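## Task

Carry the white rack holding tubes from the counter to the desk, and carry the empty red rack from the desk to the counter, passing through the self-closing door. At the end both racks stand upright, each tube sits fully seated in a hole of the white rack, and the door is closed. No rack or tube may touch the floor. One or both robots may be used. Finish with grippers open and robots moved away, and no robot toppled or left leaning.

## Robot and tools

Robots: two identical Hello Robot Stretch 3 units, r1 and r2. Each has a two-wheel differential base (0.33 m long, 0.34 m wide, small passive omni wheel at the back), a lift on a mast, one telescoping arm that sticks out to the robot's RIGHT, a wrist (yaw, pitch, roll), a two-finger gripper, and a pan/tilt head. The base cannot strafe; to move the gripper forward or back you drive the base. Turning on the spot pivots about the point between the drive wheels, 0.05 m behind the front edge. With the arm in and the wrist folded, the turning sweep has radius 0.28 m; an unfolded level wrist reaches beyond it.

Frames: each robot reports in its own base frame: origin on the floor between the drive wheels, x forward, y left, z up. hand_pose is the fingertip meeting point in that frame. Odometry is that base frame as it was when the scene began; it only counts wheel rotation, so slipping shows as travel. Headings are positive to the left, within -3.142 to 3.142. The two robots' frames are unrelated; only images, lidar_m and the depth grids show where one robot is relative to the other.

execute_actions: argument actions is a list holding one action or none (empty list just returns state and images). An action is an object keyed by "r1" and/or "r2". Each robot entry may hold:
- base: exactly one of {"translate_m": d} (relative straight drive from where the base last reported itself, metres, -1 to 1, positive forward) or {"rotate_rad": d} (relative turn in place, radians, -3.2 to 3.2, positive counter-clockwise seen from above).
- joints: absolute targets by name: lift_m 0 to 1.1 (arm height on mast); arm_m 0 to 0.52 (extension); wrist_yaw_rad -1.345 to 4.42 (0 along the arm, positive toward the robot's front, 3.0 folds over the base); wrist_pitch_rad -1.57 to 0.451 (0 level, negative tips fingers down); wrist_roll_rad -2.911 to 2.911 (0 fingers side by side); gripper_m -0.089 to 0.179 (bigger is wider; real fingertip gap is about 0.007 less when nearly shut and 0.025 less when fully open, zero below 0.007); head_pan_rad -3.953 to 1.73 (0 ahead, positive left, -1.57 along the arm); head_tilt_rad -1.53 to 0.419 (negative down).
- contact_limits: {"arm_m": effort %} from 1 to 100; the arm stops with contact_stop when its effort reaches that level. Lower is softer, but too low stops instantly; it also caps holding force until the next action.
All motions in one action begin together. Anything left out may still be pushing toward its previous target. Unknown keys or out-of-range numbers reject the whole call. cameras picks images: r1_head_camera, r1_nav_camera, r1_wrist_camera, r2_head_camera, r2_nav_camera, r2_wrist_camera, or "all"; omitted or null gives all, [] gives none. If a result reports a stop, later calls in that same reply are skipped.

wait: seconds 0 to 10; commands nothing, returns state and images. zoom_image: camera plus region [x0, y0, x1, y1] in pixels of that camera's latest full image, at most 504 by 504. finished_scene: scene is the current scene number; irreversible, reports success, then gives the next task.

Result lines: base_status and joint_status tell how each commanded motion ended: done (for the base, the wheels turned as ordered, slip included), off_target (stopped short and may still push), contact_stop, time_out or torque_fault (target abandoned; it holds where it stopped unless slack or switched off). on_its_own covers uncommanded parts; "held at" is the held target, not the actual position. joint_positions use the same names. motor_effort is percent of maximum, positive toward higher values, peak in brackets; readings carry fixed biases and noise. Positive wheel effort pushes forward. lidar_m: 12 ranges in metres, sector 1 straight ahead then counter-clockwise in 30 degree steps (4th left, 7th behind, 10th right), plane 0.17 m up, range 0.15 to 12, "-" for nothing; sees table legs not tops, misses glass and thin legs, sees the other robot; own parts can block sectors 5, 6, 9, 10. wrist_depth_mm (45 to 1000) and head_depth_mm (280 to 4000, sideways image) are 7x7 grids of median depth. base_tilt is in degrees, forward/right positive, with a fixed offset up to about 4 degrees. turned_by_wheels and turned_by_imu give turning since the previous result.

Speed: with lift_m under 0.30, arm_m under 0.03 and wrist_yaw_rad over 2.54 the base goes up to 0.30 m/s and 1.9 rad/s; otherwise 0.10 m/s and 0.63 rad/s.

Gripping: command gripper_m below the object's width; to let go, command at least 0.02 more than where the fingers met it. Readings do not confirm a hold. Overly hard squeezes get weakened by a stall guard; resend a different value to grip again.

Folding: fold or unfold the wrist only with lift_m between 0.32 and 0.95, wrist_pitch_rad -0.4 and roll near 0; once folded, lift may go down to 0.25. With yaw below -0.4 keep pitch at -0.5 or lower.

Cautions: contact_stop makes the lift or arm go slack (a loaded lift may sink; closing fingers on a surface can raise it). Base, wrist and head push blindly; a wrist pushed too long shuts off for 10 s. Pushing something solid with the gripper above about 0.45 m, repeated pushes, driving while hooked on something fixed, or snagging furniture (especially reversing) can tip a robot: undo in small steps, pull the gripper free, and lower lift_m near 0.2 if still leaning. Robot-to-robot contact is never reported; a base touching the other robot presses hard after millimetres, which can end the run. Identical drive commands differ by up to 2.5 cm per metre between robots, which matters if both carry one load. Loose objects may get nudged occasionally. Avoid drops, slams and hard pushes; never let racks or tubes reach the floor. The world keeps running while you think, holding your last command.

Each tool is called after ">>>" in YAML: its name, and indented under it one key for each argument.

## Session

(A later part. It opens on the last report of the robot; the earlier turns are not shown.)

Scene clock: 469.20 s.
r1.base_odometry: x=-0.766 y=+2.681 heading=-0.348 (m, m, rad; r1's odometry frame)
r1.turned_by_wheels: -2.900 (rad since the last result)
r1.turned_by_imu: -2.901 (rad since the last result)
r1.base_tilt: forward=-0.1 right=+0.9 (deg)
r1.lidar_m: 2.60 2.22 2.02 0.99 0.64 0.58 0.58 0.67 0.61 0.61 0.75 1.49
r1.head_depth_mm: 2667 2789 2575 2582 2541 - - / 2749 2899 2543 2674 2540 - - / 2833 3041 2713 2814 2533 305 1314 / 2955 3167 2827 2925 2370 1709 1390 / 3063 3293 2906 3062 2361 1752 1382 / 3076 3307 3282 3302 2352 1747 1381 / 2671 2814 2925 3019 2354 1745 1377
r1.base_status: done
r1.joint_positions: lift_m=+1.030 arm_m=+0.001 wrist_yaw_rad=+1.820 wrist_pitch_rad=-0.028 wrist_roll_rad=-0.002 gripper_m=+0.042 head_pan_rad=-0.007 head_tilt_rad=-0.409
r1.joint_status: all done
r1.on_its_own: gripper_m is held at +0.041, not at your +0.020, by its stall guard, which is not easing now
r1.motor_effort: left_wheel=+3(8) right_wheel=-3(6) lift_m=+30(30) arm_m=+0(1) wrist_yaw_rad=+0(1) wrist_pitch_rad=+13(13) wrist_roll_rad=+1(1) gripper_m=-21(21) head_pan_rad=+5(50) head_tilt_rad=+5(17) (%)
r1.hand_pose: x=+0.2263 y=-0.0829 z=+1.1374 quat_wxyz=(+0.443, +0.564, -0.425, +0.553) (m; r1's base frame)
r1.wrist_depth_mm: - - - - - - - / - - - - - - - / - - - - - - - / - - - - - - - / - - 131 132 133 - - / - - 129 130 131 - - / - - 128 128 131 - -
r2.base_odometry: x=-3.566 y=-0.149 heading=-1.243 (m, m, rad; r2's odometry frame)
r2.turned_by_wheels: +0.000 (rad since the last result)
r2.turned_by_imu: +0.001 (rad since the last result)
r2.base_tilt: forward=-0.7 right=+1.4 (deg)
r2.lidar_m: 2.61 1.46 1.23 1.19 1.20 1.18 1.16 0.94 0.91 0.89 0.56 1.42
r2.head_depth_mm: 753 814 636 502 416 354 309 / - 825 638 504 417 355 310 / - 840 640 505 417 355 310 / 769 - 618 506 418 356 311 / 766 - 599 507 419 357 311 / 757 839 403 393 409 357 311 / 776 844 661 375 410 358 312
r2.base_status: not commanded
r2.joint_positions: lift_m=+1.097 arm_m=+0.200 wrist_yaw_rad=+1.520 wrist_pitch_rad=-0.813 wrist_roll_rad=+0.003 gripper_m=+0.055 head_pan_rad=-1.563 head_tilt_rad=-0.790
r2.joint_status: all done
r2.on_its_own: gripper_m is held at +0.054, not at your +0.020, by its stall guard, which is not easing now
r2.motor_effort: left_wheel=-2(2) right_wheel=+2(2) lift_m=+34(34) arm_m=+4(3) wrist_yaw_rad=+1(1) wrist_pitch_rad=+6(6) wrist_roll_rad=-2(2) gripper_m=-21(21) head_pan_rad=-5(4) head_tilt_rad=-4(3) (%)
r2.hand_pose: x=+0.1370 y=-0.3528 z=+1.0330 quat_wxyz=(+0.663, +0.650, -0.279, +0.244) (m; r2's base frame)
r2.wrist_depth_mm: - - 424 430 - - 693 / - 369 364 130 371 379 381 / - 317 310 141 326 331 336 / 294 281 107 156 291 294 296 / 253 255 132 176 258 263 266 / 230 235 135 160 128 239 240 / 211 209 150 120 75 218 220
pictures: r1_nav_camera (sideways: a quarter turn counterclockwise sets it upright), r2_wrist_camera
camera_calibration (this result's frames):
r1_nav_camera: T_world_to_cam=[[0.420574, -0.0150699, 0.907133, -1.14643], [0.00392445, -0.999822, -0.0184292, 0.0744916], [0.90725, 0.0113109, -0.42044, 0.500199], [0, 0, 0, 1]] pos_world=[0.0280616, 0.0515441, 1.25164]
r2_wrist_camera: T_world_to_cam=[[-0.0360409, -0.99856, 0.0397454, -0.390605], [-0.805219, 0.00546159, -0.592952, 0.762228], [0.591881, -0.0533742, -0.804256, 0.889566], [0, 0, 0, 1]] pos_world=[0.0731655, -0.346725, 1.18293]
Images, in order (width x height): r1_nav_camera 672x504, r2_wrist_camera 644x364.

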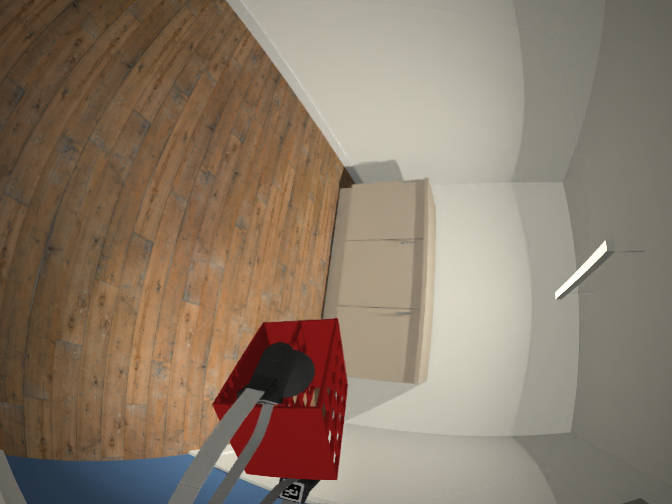

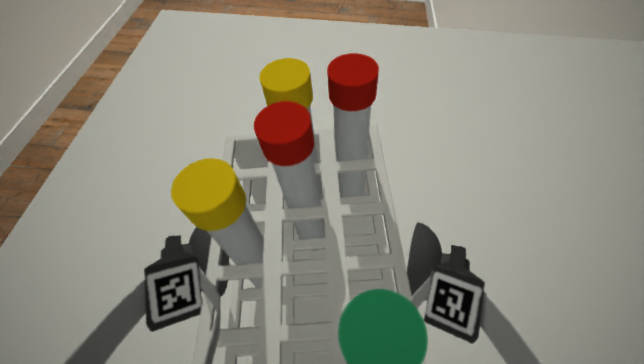

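>>> execute_actions:
  actions:
    - {"r2":{"joints":{"lift_m":1.072}},"r1":{"base":{"translate_m":1.0}}}
  cameras: []

>>> execute_actions:
  actions:
    - {"r2":{"joints":{"gripper_m":0.179}},"r1":{"base":{"translate_m":1.0}}}
  cameras: ["r2_wrist_camera","r1_nav_camera"]

Scene clock: 480.67 s.
r1.base_odometry: x=+0.173 y=+2.340 heading=-0.348 (m, m, rad; r1's odometry frame)
r1.turned_by_wheels: +0.000 (rad since the last result)
r1.turned_by_imu: -0.006 (rad since the last result)
r1.base_tilt: forward=-0.2 right=+0.8 (deg)
r1.lidar_m: 1.65 1.83 1.66 1.67 1.68 1.52 1.53 1.06 0.96 0.97 1.19 1.63
r1.head_depth_mm: 1844 1948 2042 1602 1688 - - / 1898 2029 2130 1671 1745 - - / 1977 2102 2189 1750 1840 305 1319 / 2065 2198 2273 1830 1983 1725 1396 / 2141 2286 2386 1911 2073 1753 1385 / 2240 2418 2457 2021 2171 1746 1388 / 2231 2327 2344 2382 2346 1729 1384
r1.base_status: done
r1.joint_positions: lift_m=+1.030 arm_m=+0.001 wrist_yaw_rad=+1.820 wrist_pitch_rad=-0.028 wrist_roll_rad=-0.002 gripper_m=+0.042 head_pan_rad=-0.007 head_tilt_rad=-0.409
r1.joint_status: not commanded
r1.on_its_own: gripper_m is held at +0.041, not at your +0.020, by its stall guard, which is not easing now
r1.motor_effort: left_wheel=+1(8) right_wheel=-3(4) lift_m=+31(30) arm_m=+1(1) wrist_yaw_rad=-1(1) wrist_pitch_rad=+13(12) wrist_roll_rad=+1(1) gripper_m=-21(21) head_pan_rad=+4(5) head_tilt_rad=+5(5) (%)
r1.hand_pose: x=+0.2263 y=-0.0829 z=+1.1374 quat_wxyz=(+0.443, +0.564, -0.425, +0.553) (m; r1's base frame)
r1.wrist_depth_mm: - - - - - - - / - - - - - - - / - - - - - - - / - - - - - - - / - - 131 132 134 - - / - - 129 130 131 - - / - - 128 129 130 - -
r2.base_odometry: x=-3.566 y=-0.149 heading=-1.243 (m, m, rad; r2's odometry frame)
r2.turned_by_wheels: +0.000 (rad since the last result)
r2.turned_by_imu: +0.003 (rad since the last result)
r2.base_tilt: forward=-0.8 right=+1.2 (deg)
r2.lidar_m: 2.61 1.46 1.23 1.19 1.20 1.18 1.16 0.94 0.91 0.90 0.57 1.43
r2.head_depth_mm: 751 814 636 503 415 354 309 / - 790 638 504 416 355 310 / - - 617 504 417 355 310 / 764 - 596 507 418 356 310 / 777 827 - 508 419 357 311 / 780 - 672 402 419 357 311 / 788 843 647 404 410 358 312
r2.base_status: not commanded
r2.joint_positions: lift_m=+1.072 arm_m=+0.200 wrist_yaw_rad=+1.520 wrist_pitch_rad=-0.813 wrist_roll_rad=+0.003 gripper_m=+0.055 head_pan_rad=-1.563 head_tilt_rad=-0.790
r2.joint_status: all done
r2.on_its_own: gripper_m is held at +0.054, not at your +0.020, by its stall guard, which is not easing now
r2.motor_effort: left_wheel=-2(2) right_wheel=+3(2) lift_m=+24(32) arm_m=+4(4) wrist_yaw_rad=+0(0) wrist_pitch_rad=+6(6) wrist_roll_rad=-2(2) gripper_m=-20(21) head_pan_rad=-3(3) head_tilt_rad=-4(5) (%)
r2.hand_pose: x=+0.1370 y=-0.3528 z=+1.0082 quat_wxyz=(+0.663, +0.650, -0.279, +0.244) (m; r2's base frame)
r2.wrist_depth_mm: - 388 380 386 390 395 404 / - 323 326 130 333 337 344 / - 283 279 141 291 295 298 / 251 252 107 155 259 261 265 / 226 227 131 176 231 234 238 / 206 211 135 160 127 214 214 / 190 187 150 120 75 195 197
pictures: none
No camera images: the call's "cameras" was empty. Leave "cameras" out to get every camera's image.

Scene clock: 491.73 s.
r1.base_odometry: x=+1.113 y=+1.999 heading=-0.348 (m, m, rad; r1's odometry frame)
r1.turned_by_wheels: +0.000 (rad since the last result)
r1.turned_by_imu: -0.006 (rad since the last result)
r1.base_tilt: forward=-0.1 right=+0.7 (deg)
r1.lidar_m: 0.70 0.85 1.31 1.32 1.61 2.46 2.29 1.44 1.31 1.32 0.77 0.69
r1.head_depth_mm: 1046 1108 1175 1135 766 - - / 1083 1145 1229 1129 761 - - / 1122 1199 1280 1116 759 305 932 / 1166 1248 1338 1111 802 874 966 / 1214 1298 1399 1098 840 923 1024 / 1270 1357 1475 1089 889 982 1095 / 1323 1429 1539 1082 944 1044 1181
r1.base_status: done
r1.joint_positions: lift_m=+1.030 arm_m=+0.001 wrist_yaw_rad=+1.820 wrist_pitch_rad=-0.028 wrist_roll_rad=-0.002 gripper_m=+0.042 head_pan_rad=-0.007 head_tilt_rad=-0.409
r1.joint_status: not commanded
r1.on_its_own: gripper_m is held at +0.041, not at your +0.020, by its stall guard, which is not easing now
r1.motor_effort: left_wheel=+2(8) right_wheel=-3(3) lift_m=+30(30) arm_m=+0(1) wrist_yaw_rad=+0(1) wrist_pitch_rad=+12(12) wrist_roll_rad=+1(1) gripper_m=-21(21) head_pan_rad=+5(5) head_tilt_rad=+5(5) (%)
r1.hand_pose: x=+0.2263 y=-0.0829 z=+1.1374 quat_wxyz=(+0.443, +0.564, -0.425, +0.553) (m; r1's base frame)
r1.wrist_depth_mm: - - - - - 983 862 / - - - - - - 874 / - - - - - - 905 / - - - - - - 913 / - - 131 132 134 776 772 / - - 129 130 131 550 542 / - - 128 129 131 539 467
r2.base_odometry: x=-3.566 y=-0.149 heading=-1.243 (m, m, rad; r2's odometry frame)
r2.turned_by_wheels: +0.000 (rad since the last result)
r2.turned_by_imu: +0.002 (rad since the last result)
r2.base_tilt: forward=-0.7 right=+1.4 (deg)
r2.lidar_m: 2.61 1.46 1.23 1.19 1.20 1.18 1.16 0.94 0.91 0.90 0.57 1.42
r2.head_depth_mm: 752 815 636 503 416 355 309 / - 791 639 504 416 355 309 / - - 617 506 417 355 310 / 765 - 596 506 418 356 310 / 776 827 - 507 419 356 311 / 781 - 685 473 392 357 311 / 788 843 648 475 384 358 312
r2.base_status: not commanded
r2.joint_positions: lift_m=+1.072 arm_m=+0.200 wrist_yaw_rad=+1.520 wrist_pitch_rad=-0.813 wrist_roll_rad=+0.002 gripper_m=+0.179 head_pan_rad=-1.563 head_tilt_rad=-0.790
r2.joint_status: all done
r2.motor_effort: left_wheel=-2(2) right_wheel=+2(3) lift_m=+25(24) arm_m=+4(4) wrist_yaw_rad=+1(0) wrist_pitch_rad=+6(6) wrist_roll_rad=-1(2) gripper_m=+1(83) head_pan_rad=-4(3) head_tilt_rad=-5(4) (%)
r2.hand_pose: x=+0.1369 y=-0.3528 z=+1.0081 quat_wxyz=(+0.663, +0.650, -0.278, +0.244) (m; r2's base frame)
r2.wrist_depth_mm: - 392 379 385 392 398 403 / - 312 142 331 335 339 342 / - 276 160 290 292 296 298 / 250 100 158 255 259 261 265 / 226 130 146 149 233 236 237 / - 152 133 111 211 213 215 / 186 141 152 131 194 193 199
pictures: r1_nav_camera (sideways: a quarter turn counterclockwise sets it upright), r2_wrist_camera
camera_calibration (this result's frames):
r1_nav_camera: T_world_to_cam=[[0.420517, -0.0150693, 0.907159, -1.14646], [0.0039261, -0.999822, -0.0184285, 0.0744907], [0.907276, 0.0113111, -0.420383, 0.500125], [0, 0, 0, 1]] pos_world=[0.0280647, 0.0515441, 1.25164]
r2_wrist_camera: T_world_to_cam=[[-0.0353212, -0.998564, 0.040267, -0.390225], [-0.805354, 0.00458327, -0.592776, 0.746983], [0.591741, -0.0533668, -0.80436, 0.869716], [0, 0, 0, 1]] pos_world=[0.0731563, -0.346674, 1.15807]
Images, in order (width x height): r1_nav_camera 672x504, r2_wrist_camera 644x364.

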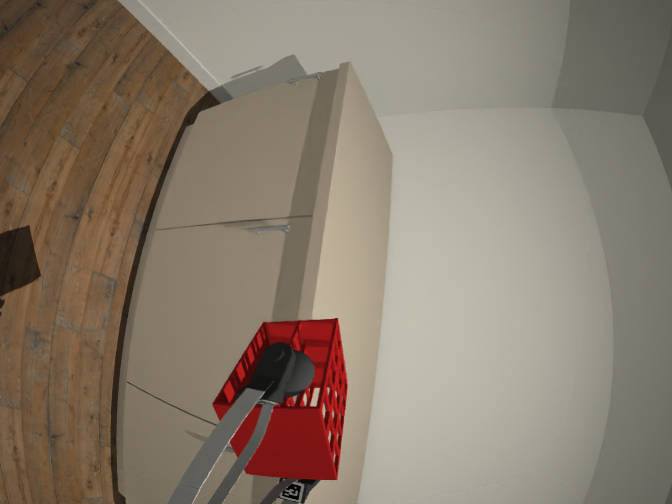

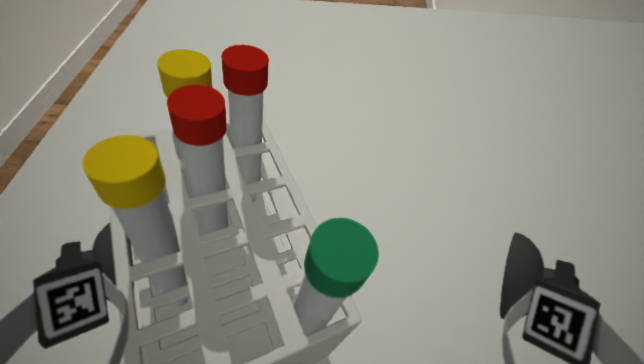

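>>> execute_actions:
  actions:
    - {"r2":{"joints":{"lift_m":1.1}},"r1":{"base":{"translate_m":0.3}}}
  cameras: []

>>> execute_actions:
  actions:
    - {"r2":{"base":{"translate_m":-0.3}},"r1":{"base":{"rotate_rad":1.31},"joints":{"head_pan_rad":-1.2,"head_tilt_rad":-0.7}}}
  cameras: ["r2_wrist_camera","r1_head_camera"]

Scene clock: 498.03 s.
r1.base_odometry: x=+1.395 y=+1.896 heading=-0.348 (m, m, rad; r1's odometry frame)
r1.turned_by_wheels: +0.000 (rad since the last result)
r1.turned_by_imu: -0.002 (rad since the last result)
r1.base_tilt: forward=-0.2 right=+0.9 (deg)
r1.lidar_m: 0.41 0.50 0.97 1.21 1.48 2.75 2.45 1.57 1.42 0.72 0.45 0.41
r1.head_depth_mm: 809 856 914 967 769 - - / 839 889 947 997 762 - - / 867 923 990 1035 759 305 522 / 906 961 1030 1068 716 521 537 / 938 1005 1081 1100 713 527 573 / 976 1050 1128 1089 709 546 605 / 1018 1098 1191 1077 704 586 657
r1.base_status: done
r1.joint_positions: lift_m=+1.030 arm_m=+0.001 wrist_yaw_rad=+1.820 wrist_pitch_rad=-0.028 wrist_roll_rad=-0.002 gripper_m=+0.042 head_pan_rad=-0.007 head_tilt_rad=-0.409
r1.joint_status: not commanded
r1.on_its_own: gripper_m is held at +0.041, not at your +0.020, by its stall guard, which is not easing now
r1.motor_effort: left_wheel=+2(6) right_wheel=-3(4) lift_m=+30(30) arm_m=+0(0) wrist_yaw_rad=+1(0) wrist_pitch_rad=+13(13) wrist_roll_rad=+1(1) gripper_m=-21(21) head_pan_rad=+5(5) head_tilt_rad=+5(6) (%)
r1.hand_pose: x=+0.2263 y=-0.0829 z=+1.1374 quat_wxyz=(+0.443, +0.564, -0.425, +0.553) (m; r1's base frame)
r1.wrist_depth_mm: 977 - - - 856 745 648 / 986 - - - 871 761 673 / 999 - - - 914 776 682 / - - - - 919 800 714 / - 800 131 132 134 785 709 / - 745 129 130 131 546 544 / - 699 128 129 130 415 417
r2.base_odometry: x=-3.566 y=-0.149 heading=-1.243 (m, m, rad; r2's odometry frame)
r2.turned_by_wheels: +0.000 (rad since the last result)
r2.turned_by_imu: +0.001 (rad since the last result)
r2.base_tilt: forward=-0.9 right=+1.3 (deg)
r2.lidar_m: 2.61 1.46 1.23 1.19 1.20 1.18 1.16 0.94 0.91 0.90 0.56 1.43
r2.head_depth_mm: 751 816 637 502 415 355 309 / - 822 640 503 416 355 310 / - 840 641 505 418 355 310 / 769 - 619 507 418 356 310 / 766 - 598 508 419 357 311 / 758 840 621 473 400 357 312 / 776 846 648 510 389 358 312
r2.base_status: not commanded
r2.joint_positions: lift_m=+1.097 arm_m=+0.200 wrist_yaw_rad=+1.521 wrist_pitch_rad=-0.813 wrist_roll_rad=+0.002 gripper_m=+0.179 head_pan_rad=-1.563 head_tilt_rad=-0.790
r2.joint_status: all done
joint sent to its limit — the command would take r2.lift_m past its upper limit, so that joint was sent only as far as its limit.
r2.motor_effort: left_wheel=-2(2) right_wheel=+2(2) lift_m=+33(34) arm_m=+4(4) wrist_yaw_rad=-1(1) wrist_pitch_rad=+6(6) wrist_roll_rad=-1(1) gripper_m=+1(0) head_pan_rad=-3(4) head_tilt_rad=-4(5) (%)
r2.hand_pose: x=+0.1369 y=-0.3527 z=+1.0330 quat_wxyz=(+0.663, +0.650, -0.278, +0.244) (m; r2's base frame)
r2.wrist_depth_mm: - - 428 432 - - 702 / - 372 363 369 376 375 383 / - 308 166 324 326 331 336 / 292 276 187 287 292 294 295 / 258 124 177 254 261 264 265 / - 223 165 117 237 238 241 / 207 209 172 162 217 217 223
pictures: none
No camera images: the call's "cameras" was empty. Leave "cameras" out to get every camera's image.

Scene clock: 502.20 s.
r1.base_odometry: x=+1.395 y=+1.896 heading=+0.962 (m, m, rad; r1's odometry frame)
r1.turned_by_wheels: +1.310 (rad since the last result)
r1.turned_by_imu: +1.309 (rad since the last result)
r1.base_tilt: forward=-0.2 right=+0.8 (deg)
r1.lidar_m: 1.20 1.29 1.93 2.75 1.83 1.44 1.42 0.53 0.41 0.41 0.44 0.65
r1.head_depth_mm: 820 902 886 664 499 - 716 / 862 951 881 636 516 - 789 / 904 1004 876 634 530 - - / 954 1069 871 - - - 1114 / 1012 1117 868 - - - 1125 / 1071 1184 865 680 - - 1121 / 1144 1303 859 703 863 - 1173
r1.base_status: done
r1.joint_positions: lift_m=+1.030 arm_m=+0.001 wrist_yaw_rad=+1.820 wrist_pitch_rad=-0.028 wrist_roll_rad=-0.002 gripper_m=+0.042 head_pan_rad=-1.193 head_tilt_rad=-0.691
r1.joint_status: all done
r1.on_its_own: gripper_m is held at +0.041, not at your +0.020, by its stall guard, which is not easing now
r1.motor_effort: left_wheel=-2(8) right_wheel=+2(6) lift_m=+30(30) arm_m=+0(1) wrist_yaw_rad=+0(1) wrist_pitch_rad=+12(13) wrist_roll_rad=+1(1) gripper_m=-21(21) head_pan_rad=-4(48) head_tilt_rad=-4(27) (%)
r1.hand_pose: x=+0.2263 y=-0.0829 z=+1.1374 quat_wxyz=(+0.443, +0.564, -0.425, +0.553) (m; r1's base frame)
r1.wrist_depth_mm: - - - - - 930 839 / - - - - - 960 891 / - - - - - 953 908 / - - - - - - 938 / - - 131 132 134 - 928 / - - 129 130 131 - 583 / - - 128 128 130 - 550
r2.base_odometry: x=-3.662 y=+0.135 heading=-1.244 (m, m, rad; r2's odometry frame)
r2.turned_by_wheels: +0.000 (rad since the last result)
r2.turned_by_imu: +0.001 (rad since the last result)
r2.base_tilt: forward=-0.8 right=+1.3 (deg)
r2.lidar_m: 2.91 1.49 1.26 1.15 1.12 0.87 0.86 0.68 0.88 0.86 0.93 0.78
r2.head_depth_mm: 724 786 637 503 415 355 309 / - 793 638 503 417 355 310 / - 810 639 505 417 355 310 / 741 - 619 506 418 356 310 / 739 - 599 507 419 356 311 / 731 838 622 494 420 357 311 / 747 830 647 527 411 358 312
r2.base_status: done
r2.joint_positions: lift_m=+1.097 arm_m=+0.200 wrist_yaw_rad=+1.521 wrist_pitch_rad=-0.813 wrist_roll_rad=+0.002 gripper_m=+0.179 head_pan_rad=-1.563 head_tilt_rad=-0.790
r2.joint_status: not commanded
r2.motor_effort: left_wheel=-2(7) right_wheel=+2(4) lift_m=+33(33) arm_m=+4(4) wrist_yaw_rad=-1(1) wrist_pitch_rad=+6(6) wrist_roll_rad=-1(1) gripper_m=-1(0) head_pan_rad=-3(3) head_tilt_rad=-3(4) (%)
r2.hand_pose: x=+0.1369 y=-0.3527 z=+1.0330 quat_wxyz=(+0.663, +0.650, -0.278, +0.244) (m; r2's base frame)
r2.wrist_depth_mm: - 448 409 338 434 445 451 / - 360 363 359 373 379 383 / - 316 319 324 328 332 336 / 285 281 284 287 291 292 295 / 253 257 256 258 261 263 265 / - 231 233 235 237 238 242 / 207 213 214 215 217 218 224
pictures: r1_head_camera (sideways: a quarter turn clockwise sets it upright), r2_wrist_camera
camera_calibration (this result's frames):
r1_head_camera: T_world_to_cam=[[-0.270438, 0.570754, -0.775308, 1.02938], [0.918461, 0.394368, -0.0300519, 0.0380217], [0.288605, -0.720218, -0.630868, 0.773933], [0, 0, 0, 1]] pos_world=[0.0201021, -0.0451188, 1.28748]
r2_wrist_camera: T_world_to_cam=[[-0.0340633, -0.998592, 0.0406768, -0.391702], [-0.805375, 0.00332697, -0.592757, 0.761268], [0.591786, -0.0529513, -0.804354, 0.889857], [0, 0, 0, 1]] pos_world=[0.0731582, -0.346564, 1.18294]
Images, in order (width x height): r1_head_camera 896x504, r2_wrist_camera 644x364.

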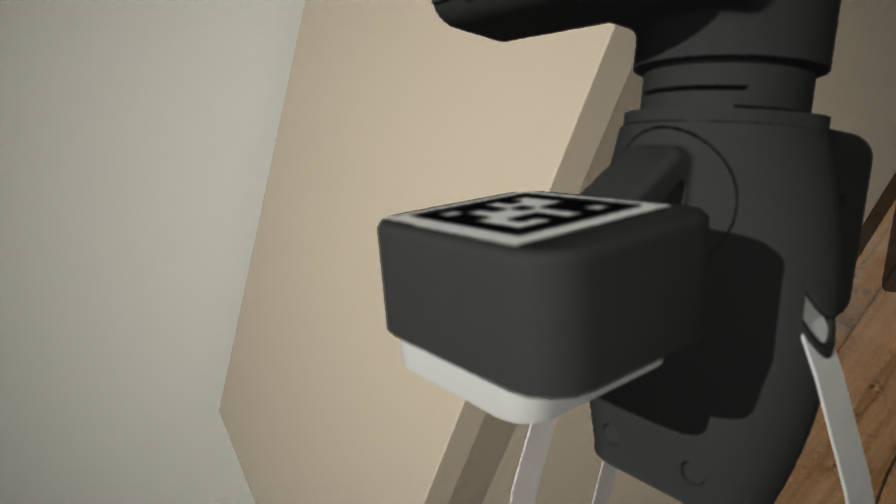

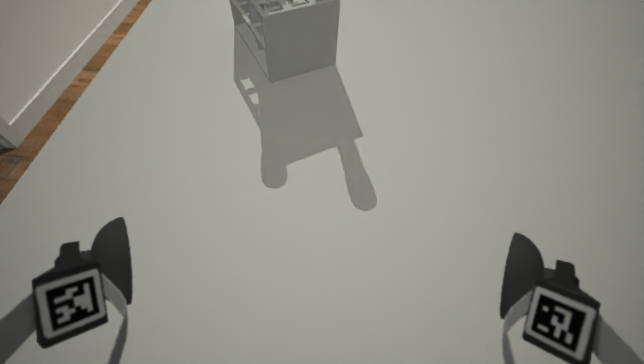

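>>> execute_actions:
  actions:
    - {"r2":{"joints":{"wrist_pitch_rad":-0.25,"wrist_yaw_rad":1.7}},"r1":{"joints":{"arm_m":0.43,"wrist_yaw_rad":1.57}}}
  cameras: ["r2_wrist_camera"]

Scene clock: 506.90 s.
r1.base_odometry: x=+1.395 y=+1.896 heading=+0.962 (m, m, rad; r1's odometry frame)
r1.turned_by_wheels: +0.000 (rad since the last result)
r1.turned_by_imu: -0.001 (rad since the last result)
r1.base_tilt: forward=-0.1 right=+0.8 (deg)
r1.lidar_m: 1.20 1.29 1.93 2.75 1.82 1.44 1.42 0.53 0.41 0.41 0.44 0.65
r1.head_depth_mm: 811 - 836 638 499 564 676 / 861 931 881 636 518 618 757 / 906 971 874 633 548 682 857 / 954 1012 827 630 622 765 988 / 1010 1086 821 630 676 862 1126 / 1077 1183 864 652 767 993 1172 / 1146 1289 859 702 871 1181 1170
r1.base_status: not commanded
r1.joint_positions: lift_m=+1.030 arm_m=+0.430 wrist_yaw_rad=+1.569 wrist_pitch_rad=-0.028 wrist_roll_rad=-0.002 gripper_m=+0.042 head_pan_rad=-1.193 head_tilt_rad=-0.692
r1.joint_status: all done
r1.on_its_own: gripper_m is held at +0.041, not at your +0.020, by its stall guard, which is not easing now
r1.motor_effort: left_wheel=-2(2) right_wheel=+2(2) lift_m=+30(30) arm_m=+5(7) wrist_yaw_rad=+0(3) wrist_pitch_rad=+12(13) wrist_roll_rad=+1(1) gripper_m=-21(21) head_pan_rad=-4(4) head_tilt_rad=-4(4) (%)
r1.hand_pose: x=+0.2341 y=-0.5751 z=+1.1374 quat_wxyz=(+0.508, +0.506, -0.492, +0.493) (m; r1's base frame)
r1.wrist_depth_mm: - - - - 983 945 582 / - - - - - 915 583 / - - - - - 934 581 / - - - - - 925 582 / - - 131 132 134 776 576 / - - 129 130 131 544 530 / - - 128 129 130 418 415
r2.base_odometry: x=-3.662 y=+0.135 heading=-1.244 (m, m, rad; r2's odometry frame)
r2.turned_by_wheels: +0.000 (rad since the last result)
r2.turned_by_imu: +0.001 (rad since the last result)
r2.base_tilt: forward=-0.8 right=+1.3 (deg)
r2.lidar_m: 2.91 1.49 1.26 1.15 1.12 0.88 0.86 0.67 0.88 0.87 0.93 0.78
r2.head_depth_mm: 723 787 636 503 415 354 309 / 739 794 639 504 416 355 310 / - 812 641 505 417 355 310 / - 818 642 506 418 356 310 / 724 - 644 508 419 356 311 / 757 - 647 508 420 357 311 / 775 - 648 510 421 358 312
r2.base_status: not commanded
r2.joint_positions: lift_m=+1.097 arm_m=+0.200 wrist_yaw_rad=+1.698 wrist_pitch_rad=-0.272 wrist_roll_rad=+0.002 gripper_m=+0.179 head_pan_rad=-1.563 head_tilt_rad=-0.790
r2.joint_status: all done
r2.motor_effort: left_wheel=-2(2) right_wheel=+3(2) lift_m=+33(33) arm_m=+4(4) wrist_yaw_rad=+1(1) wrist_pitch_rad=+9(10) wrist_roll_rad=-1(1) gripper_m=+1(1) head_pan_rad=-4(4) head_tilt_rad=-4(3) (%)
r2.hand_pose: x=+0.2170 y=-0.3142 z=+1.1436 quat_wxyz=(+0.535, +0.590, -0.391, +0.462) (m; r2's base frame)
r2.wrist_depth_mm: - - - - - - - / - - - - - - 980 / - - - - - - 940 / - - - 665 735 - 857 / - - 543 432 512 551 552 / - - 410 387 407 427 438 / - 335 340 342 349 346 365
pictures: r2_wrist_camera
camera_calibration (this result's frames):
r2_wrist_camera: T_world_to_cam=[[0.119627, -0.99189, 0.0429473, -0.388912], [-0.376427, -0.0853424, -0.922507, 1.14738], [0.91869, 0.0941906, -0.383584, 0.427574], [0, 0, 0, 1]] pos_world=[0.0856232, -0.328111, 1.23918]
Images, in order (width x height): r2_wrist_camera 644x364.

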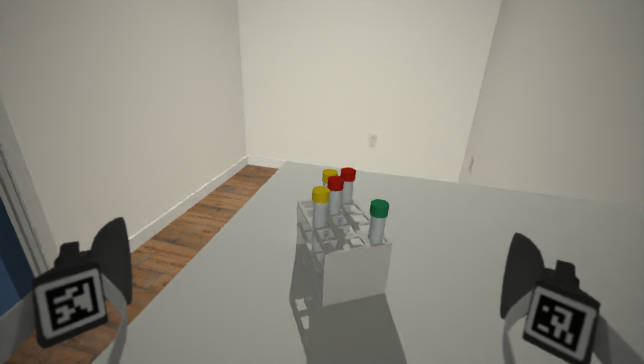

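>>> execute_actions:
  actions:
    - {"r2":{"joints":{"arm_m":0.0}},"r1":{"joints":{"lift_m":0.87}}}
  cameras: ["r1_wrist_camera","r1_head_camera"]

Scene clock: 518.73 s.
r1.base_odometry: x=+1.395 y=+1.896 heading=+0.962 (m, m, rad; r1's odometry frame)
r1.turned_by_wheels: +0.000 (rad since the last result)
r1.turned_by_imu: -0.001 (rad since the last result)
r1.base_tilt: forward=-0.2 right=+0.9 (deg)
r1.lidar_m: 1.21 1.30 1.93 2.74 1.83 1.44 1.42 0.53 0.42 0.41 0.44 0.65
r1.head_depth_mm: 821 903 932 613 499 563 680 / 859 947 931 610 518 618 756 / 904 1008 876 633 548 682 860 / 953 1069 786 631 621 762 988 / 1013 1117 864 628 676 864 1123 / 1072 1178 865 654 769 998 1169 / 1144 1289 859 703 869 1179 1172
r1.base_status: not commanded
r1.joint_positions: lift_m=+0.870 arm_m=+0.430 wrist_yaw_rad=+1.569 wrist_pitch_rad=-0.021 wrist_roll_rad=-0.002 gripper_m=+0.042 head_pan_rad=-1.193 head_tilt_rad=-0.692
r1.joint_status: all done
r1.on_its_own: gripper_m is held at +0.041, not at your +0.020, by its stall guard, which is not easing now
r1.motor_effort: left_wheel=-3(3) right_wheel=+2(2) lift_m=+18(28) arm_m=+5(5) wrist_yaw_rad=-1(1) wrist_pitch_rad=+9(13) wrist_roll_rad=+1(1) gripper_m=-21(21) head_pan_rad=-4(4) head_tilt_rad=-4(4) (%)
r1.hand_pose: x=+0.2343 y=-0.5751 z=+0.9798 quat_wxyz=(+0.506, +0.504, -0.494, +0.495) (m; r1's base frame)
r1.wrist_depth_mm: - - - - 989 932 583 / - - - - - 917 580 / - - - - - 914 583 / - - - 662 652 644 552 / - - 128 129 131 360 356 / - - 129 130 131 249 247 / - 192 129 130 174 190 190
r2.base_odometry: x=-3.662 y=+0.135 heading=-1.244 (m, m, rad; r2's odometry frame)
r2.turned_by_wheels: +0.000 (rad since the last result)
r2.turned_by_imu: +0.001 (rad since the last result)
r2.base_tilt: forward=-0.8 right=+1.4 (deg)
r2.lidar_m: 2.91 1.48 1.26 1.15 1.12 0.87 0.86 0.67 0.88 0.87 0.93 0.78
r2.head_depth_mm: - - - - 416 354 309 / - - - - 416 355 310 / - - - - 417 355 310 / 728 800 - - 428 356 310 / 748 813 697 - - 349 311 / 754 819 700 - - 343 312 / 761 827 717 - - 350 312
r2.base_status: not commanded
r2.joint_positions: lift_m=+1.097 arm_m=+0.003 wrist_yaw_rad=+1.700 wrist_pitch_rad=-0.272 wrist_roll_rad=+0.002 gripper_m=+0.179 head_pan_rad=-1.563 head_tilt_rad=-0.790
r2.joint_status: all done
joint sent to its limit — the command would take r2.arm_m past its lower limit, so that joint was sent only as far as its limit.
r2.motor_effort: left_wheel=-2(2) right_wheel=+3(3) lift_m=+32(33) arm_m=-5(7) wrist_yaw_rad=+0(2) wrist_pitch_rad=+9(10) wrist_roll_rad=-1(1) gripper_m=+1(0) head_pan_rad=-3(4) head_tilt_rad=-3(4) (%)
r2.hand_pose: x=+0.2170 y=-0.1173 z=+1.1437 quat_wxyz=(+0.535, +0.590, -0.390, +0.462) (m; r2's base frame)
r2.wrist_depth_mm: - - - - - - - / - - - - - - - / - - - - - - - / - - - - 735 - - / - - - - 513 427 531 / - - - - 421 405 438 / - - - 368 346 347 368
pictures: r1_head_camera (sideways: a quarter turn clockwise sets it upright), r1_wrist_camera
camera_calibration (this result's frames):
r1_head_camera: T_world_to_cam=[[-0.270384, 0.571024, -0.775128, 1.02915], [0.918552, 0.394158, -0.030044, 0.0380108], [0.288367, -0.720118, -0.631089, 0.774223], [0, 0, 0, 1]] pos_world=[0.0200898, -0.0451183, 1.28747]
r1_wrist_camera: T_world_to_cam=[[-0.00646803, -0.999935, -0.00943968, -0.569511], [-0.202199, 0.0105527, -0.979288, 1.04861], [0.979323, -0.00442536, -0.202254, 0.131952], [0, 0, 0, 1]] pos_world=[0.0791221, -0.579956, 1.04821]
Images, in order (width x height): r1_head_camera 896x504, r1_wrist_camera 644x364.

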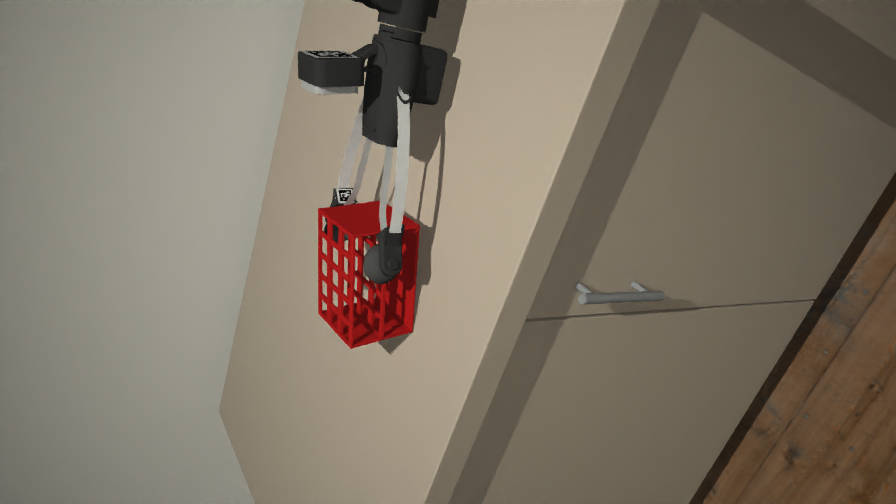

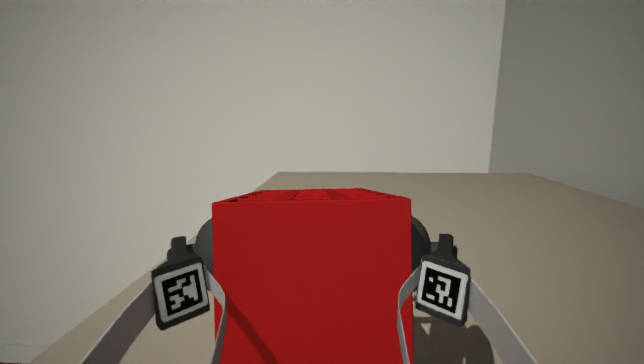

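>>> execute_actions:
  actions:
    - {"r1":{"joints":{"gripper_m":0.15}}}
  cameras: []

>>> execute_actions:
  actions:
    - {"r1":{"base":{"translate_m":-0.2}}}
  cameras: []

>>> execute_actions:
  actions:
    - {"r1":{"joints":{"arm_m":0.0,"head_pan_rad":-0.9}}}
  cameras: ["r1_head_camera","r2_nav_camera"]

Scene clock: 520.60 s.
r1.base_odometry: x=+1.395 y=+1.896 heading=+0.962 (m, m, rad; r1's odometry frame)
r1.turned_by_wheels: +0.000 (rad since the last result)
r1.turned_by_imu: +0.000 (rad since the last result)
r1.base_tilt: forward=-0.2 right=+0.9 (deg)
r1.lidar_m: 1.20 1.30 1.93 2.75 1.83 1.44 1.42 0.53 0.42 0.41 0.44 0.65
r1.head_depth_mm: 820 900 935 613 500 564 678 / 859 953 929 612 518 618 758 / 904 1005 923 609 547 681 859 / 955 1072 872 608 621 762 984 / 1011 1114 868 629 675 863 1128 / 1075 1180 865 652 768 995 1174 / 1141 1294 858 704 869 1175 1173
r1.base_status: not commanded
r1.joint_positions: lift_m=+0.870 arm_m=+0.430 wrist_yaw_rad=+1.569 wrist_pitch_rad=-0.021 wrist_roll_rad=-0.002 gripper_m=+0.150 head_pan_rad=-1.193 head_tilt_rad=-0.692
r1.joint_status: all done
r1.motor_effort: left_wheel=-3(2) right_wheel=+2(2) lift_m=+19(19) arm_m=+5(6) wrist_yaw_rad=+0(1) wrist_pitch_rad=+9(9) wrist_roll_rad=+1(1) gripper_m=+0(97) head_pan_rad=-4(4) head_tilt_rad=-4(4) (%)
r1.hand_pose: x=+0.2343 y=-0.5751 z=+0.9798 quat_wxyz=(+0.506, +0.504, -0.494, +0.495) (m; r1's base frame)
r1.wrist_depth_mm: - - - - 970 944 584 / - - - - 985 936 576 / - - - - - 933 582 / - - - 663 643 645 547 / - - 311 171 334 394 355 / - - 124 125 128 - 248 / - 185 129 130 174 186 190
r2.base_odometry: x=-3.662 y=+0.135 heading=-1.244 (m, m, rad; r2's odometry frame)
r2.turned_by_wheels: +0.000 (rad since the last result)
r2.turned_by_imu: +0.000 (rad since the last result)
r2.base_tilt: forward=-0.7 right=+1.3 (deg)
r2.lidar_m: 2.90 1.48 1.26 1.15 1.11 0.87 0.86 0.67 0.88 0.87 0.93 0.78
r2.head_depth_mm: - - - - 416 354 310 / - - - - 417 355 310 / - - - - 417 355 310 / 726 803 - - 428 356 311 / 748 813 699 - - 349 311 / 753 822 699 - - 343 312 / 759 827 717 - - 351 312
r2.base_status: not commanded
r2.joint_positions: lift_m=+1.097 arm_m=+0.003 wrist_yaw_rad=+1.700 wrist_pitch_rad=-0.272 wrist_roll_rad=+0.002 gripper_m=+0.179 head_pan_rad=-1.563 head_tilt_rad=-0.790
r2.joint_status: not commanded
r2.motor_effort: left_wheel=-2(2) right_wheel=+2(3) lift_m=+33(33) arm_m=-5(5) wrist_yaw_rad=+1(1) wrist_pitch_rad=+9(9) wrist_roll_rad=-1(1) gripper_m=+0(0) head_pan_rad=-3(3) head_tilt_rad=-4(4) (%)
r2.hand_pose: x=+0.2170 y=-0.1173 z=+1.1437 quat_wxyz=(+0.535, +0.590, -0.390, +0.462) (m; r2's base frame)
r2.wrist_depth_mm: - - - - - - - / - - - - - - - / - - - - - - - / - - - - 732 - - / - - - - 509 426 535 / - - - - 422 404 439 / - - - 366 348 347 366
pictures: none
No camera images: the call's "cameras" was empty. Leave "cameras" out to get every camera's image.

Scene clock: 524.00 s.
r1.base_odometry: x=+1.281 y=+1.732 heading=+0.962 (m, m, rad; r1's odometry frame)
r1.turned_by_wheels: +0.000 (rad since the last result)
r1.turned_by_imu: +0.001 (rad since the last result)
r1.base_tilt: forward=-0.2 right=+0.9 (deg)
r1.lidar_m: 1.41 1.51 2.26 2.77 1.57 1.24 1.22 0.50 0.39 0.39 0.42 0.62
r1.head_depth_mm: 802 880 912 612 499 532 638 / 841 931 931 610 499 581 713 / 886 986 924 610 529 644 809 / 936 1045 869 608 580 720 931 / 990 1103 867 630 648 814 1105 / 1048 1171 737 627 727 941 1172 / 1121 1229 771 678 821 1113 1167
r1.base_status: done
r1.joint_positions: lift_m=+0.870 arm_m=+0.430 wrist_yaw_rad=+1.569 wrist_pitch_rad=-0.021 wrist_roll_rad=-0.002 gripper_m=+0.150 head_pan_rad=-1.193 head_tilt_rad=-0.692
r1.joint_status: not commanded
r1.motor_effort: left_wheel=-3(8) right_wheel=+2(4) lift_m=+19(18) arm_m=+6(5) wrist_yaw_rad=+1(0) wrist_pitch_rad=+9(9) wrist_roll_rad=+1(1) gripper_m=+1(1) head_pan_rad=-4(4) head_tilt_rad=-4(4) (%)
r1.hand_pose: x=+0.2343 y=-0.5751 z=+0.9798 quat_wxyz=(+0.506, +0.504, -0.494, +0.495) (m; r1's base frame)
r1.wrist_depth_mm: - - - - - 914 557 / - - - - - 898 554 / - - - - - 895 564 / - - - 328 651 647 524 / - - 365 333 359 390 355 / - - 252 250 249 - 248 / - 185 193 191 191 186 190
r2.base_odometry: x=-3.662 y=+0.135 heading=-1.244 (m, m, rad; r2's odometry frame)
r2.turned_by_wheels: +0.000 (rad since the last result)
r2.turned_by_imu: +0.001 (rad since the last result)
r2.base_tilt: forward=-0.7 right=+1.3 (deg)
r2.lidar_m: 2.90 1.49 1.26 1.15 1.11 0.88 0.86 0.67 0.88 0.87 0.93 0.78
r2.head_depth_mm: - - - - 416 355 309 / - - - - 416 355 310 / - - - - 417 355 310 / 727 803 - - 428 356 311 / 747 814 698 - - 349 311 / 756 820 699 - - 343 311 / 760 826 717 - - 350 312
r2.base_status: not commanded
r2.joint_positions: lift_m=+1.097 arm_m=+0.003 wrist_yaw_rad=+1.700 wrist_pitch_rad=-0.272 wrist_roll_rad=+0.002 gripper_m=+0.179 head_pan_rad=-1.563 head_tilt_rad=-0.790
r2.joint_status: not commanded
r2.motor_effort: left_wheel=-2(2) right_wheel=+3(2) lift_m=+33(33) arm_m=-5(5) wrist_yaw_rad=+0(0) wrist_pitch_rad=+9(9) wrist_roll_rad=-1(1) gripper_m=+1(1) head_pan_rad=-4(3) head_tilt_rad=-5(4) (%)
r2.hand_pose: x=+0.2170 y=-0.1173 z=+1.1437 quat_wxyz=(+0.535, +0.590, -0.390, +0.462) (m; r2's base frame)
r2.wrist_depth_mm: - - - - - - - / - - - - - - - / - - - - - - - / - - - - 741 - - / - - - - 509 429 534 / - - - - 423 403 439 / - - - 370 347 346 367
pictures: none
No camera images: the call's "cameras" was empty. Leave "cameras" out to get every camera's image.

Scene clock: 528.33 s.
r1.base_odometry: x=+1.281 y=+1.732 heading=+0.962 (m, m, rad; r1's odometry frame)
r1.turned_by_wheels: +0.000 (rad since the last result)
r1.turned_by_imu: -0.001 (rad since the last result)
r1.base_tilt: forward=-0.1 right=+0.9 (deg)
r1.lidar_m: 1.41 1.51 2.25 2.77 1.57 1.24 1.22 0.50 0.39 0.39 0.42 0.62
r1.head_depth_mm: 899 979 883 639 499 552 633 / 975 1070 882 637 531 625 - / 1067 1161 833 634 628 725 - / 1171 1261 781 658 726 897 - / 1310 1386 824 716 904 1147 1174 / 1371 1479 863 887 1136 1342 1172 / 1271 1374 924 1125 1575 1384 1147
r1.base_status: not commanded
r1.joint_positions: lift_m=+0.870 arm_m=+0.001 wrist_yaw_rad=+1.570 wrist_pitch_rad=-0.021 wrist_roll_rad=-0.002 gripper_m=+0.150 head_pan_rad=-0.907 head_tilt_rad=-0.692
r1.joint_status: all done
r1.motor_effort: left_wheel=-2(2) right_wheel=+2(2) lift_m=+19(19) arm_m=-3(4) wrist_yaw_rad=+0(1) wrist_pitch_rad=+9(9) wrist_roll_rad=+1(1) gripper_m=+0(1) head_pan_rad=+4(32) head_tilt_rad=-3(4) (%)
r1.hand_pose: x=+0.2343 y=-0.1462 z=+0.9798 quat_wxyz=(+0.506, +0.505, -0.494, +0.495) (m; r1's base frame)
r1.wrist_depth_mm: - - - - - - - / - - - - - - - / - - - - - - - / - - - - - 661 458 / - - - - - 439 359 / - - - - - - 288 / - - - - - 518 299
r2.base_odometry: x=-3.662 y=+0.135 heading=-1.244 (m, m, rad; r2's odometry frame)
r2.turned_by_wheels: +0.000 (rad since the last result)
r2.turned_by_imu: +0.001 (rad since the last result)
r2.base_tilt: forward=-0.8 right=+1.4 (deg)
r2.lidar_m: 2.91 1.48 1.26 1.15 1.12 0.88 0.86 0.67 0.88 0.87 0.93 0.78
r2.head_depth_mm: - - - - 416 354 309 / - - - - 416 355 309 / - - - - 417 355 310 / 727 803 - - 428 356 310 / 748 811 699 - - 349 311 / 753 818 699 - - 343 312 / 761 826 717 - - 350 312
r2.base_status: not commanded
r2.joint_positions: lift_m=+1.097 arm_m=+0.003 wrist_yaw_rad=+1.700 wrist_pitch_rad=-0.272 wrist_roll_rad=+0.002 gripper_m=+0.179 head_pan_rad=-1.563 head_tilt_rad=-0.790
r2.joint_status: not commanded
r2.motor_effort: left_wheel=-2(2) right_wheel=+3(3) lift_m=+33(33) arm_m=-5(5) wrist_yaw_rad=+0(1) wrist_pitch_rad=+10(9) wrist_roll_rad=-1(1) gripper_m=+1(0) head_pan_rad=-4(4) head_tilt_rad=-5(5) (%)
r2.hand_pose: x=+0.2170 y=-0.1173 z=+1.1437 quat_wxyz=(+0.535, +0.590, -0.390, +0.462) (m; r2's base frame)
r2.wrist_depth_mm: - - - - - - - / - - - - - - - / - - - - - - - / - - - - 738 - - / - - - - 512 426 531 / - - - - 421 405 438 / - - - 370 347 349 368
pictures: r1_head_camera (sideways: a quarter turn clockwise sets it upright), r2_nav_camera (sideways: a quarter turn counterclockwise sets it upright)
camera_calibration (this result's frames):
r1_head_camera: T_world_to_cam=[[-0.420677, 0.47139, -0.775127, 1.03006], [0.769799, 0.637579, -0.0300439, 0.0389182], [0.480042, -0.609331, -0.63109, 0.773055], [0, 0, 0, 1]] pos_world=[0.0322651, -0.0393289, 1.28747]
r2_nav_camera: T_world_to_cam=[[-0.00806484, -0.722705, 0.691109, -0.856592], [-0.99805, -0.0369577, -0.050294, 0.11974], [0.0618895, -0.690167, -0.720998, 0.887873], [0, 0, 0, 1]] pos_world=[0.057648, -0.00185748, 1.23818]
Images, in order (width x height): r1_head_camera 896x504, r2_nav_camera 672x504.

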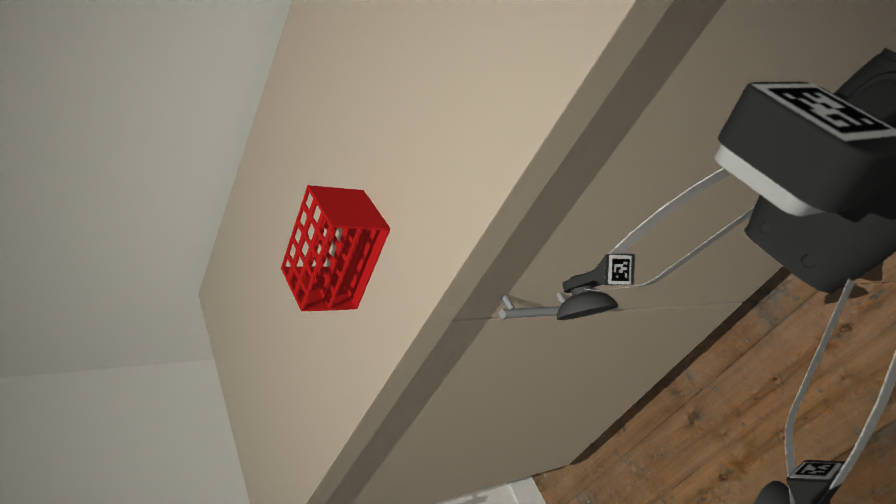

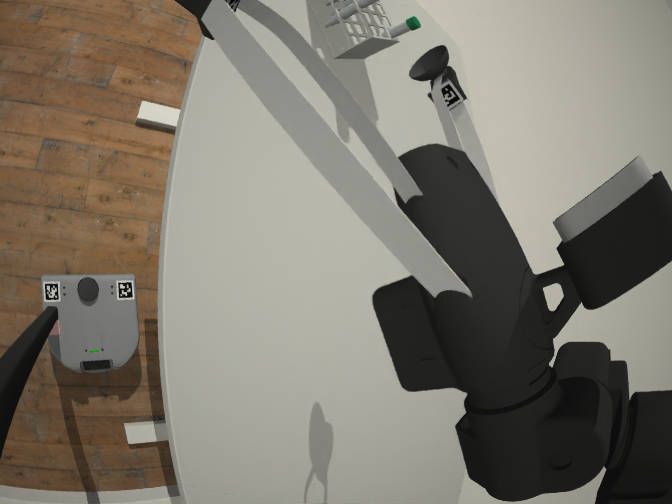

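Done; the door was seen closed earlier (blue door flush at left of r2's wrist view).

>>> finished_scene:
  scene: 1

The scene is finished: the task was done.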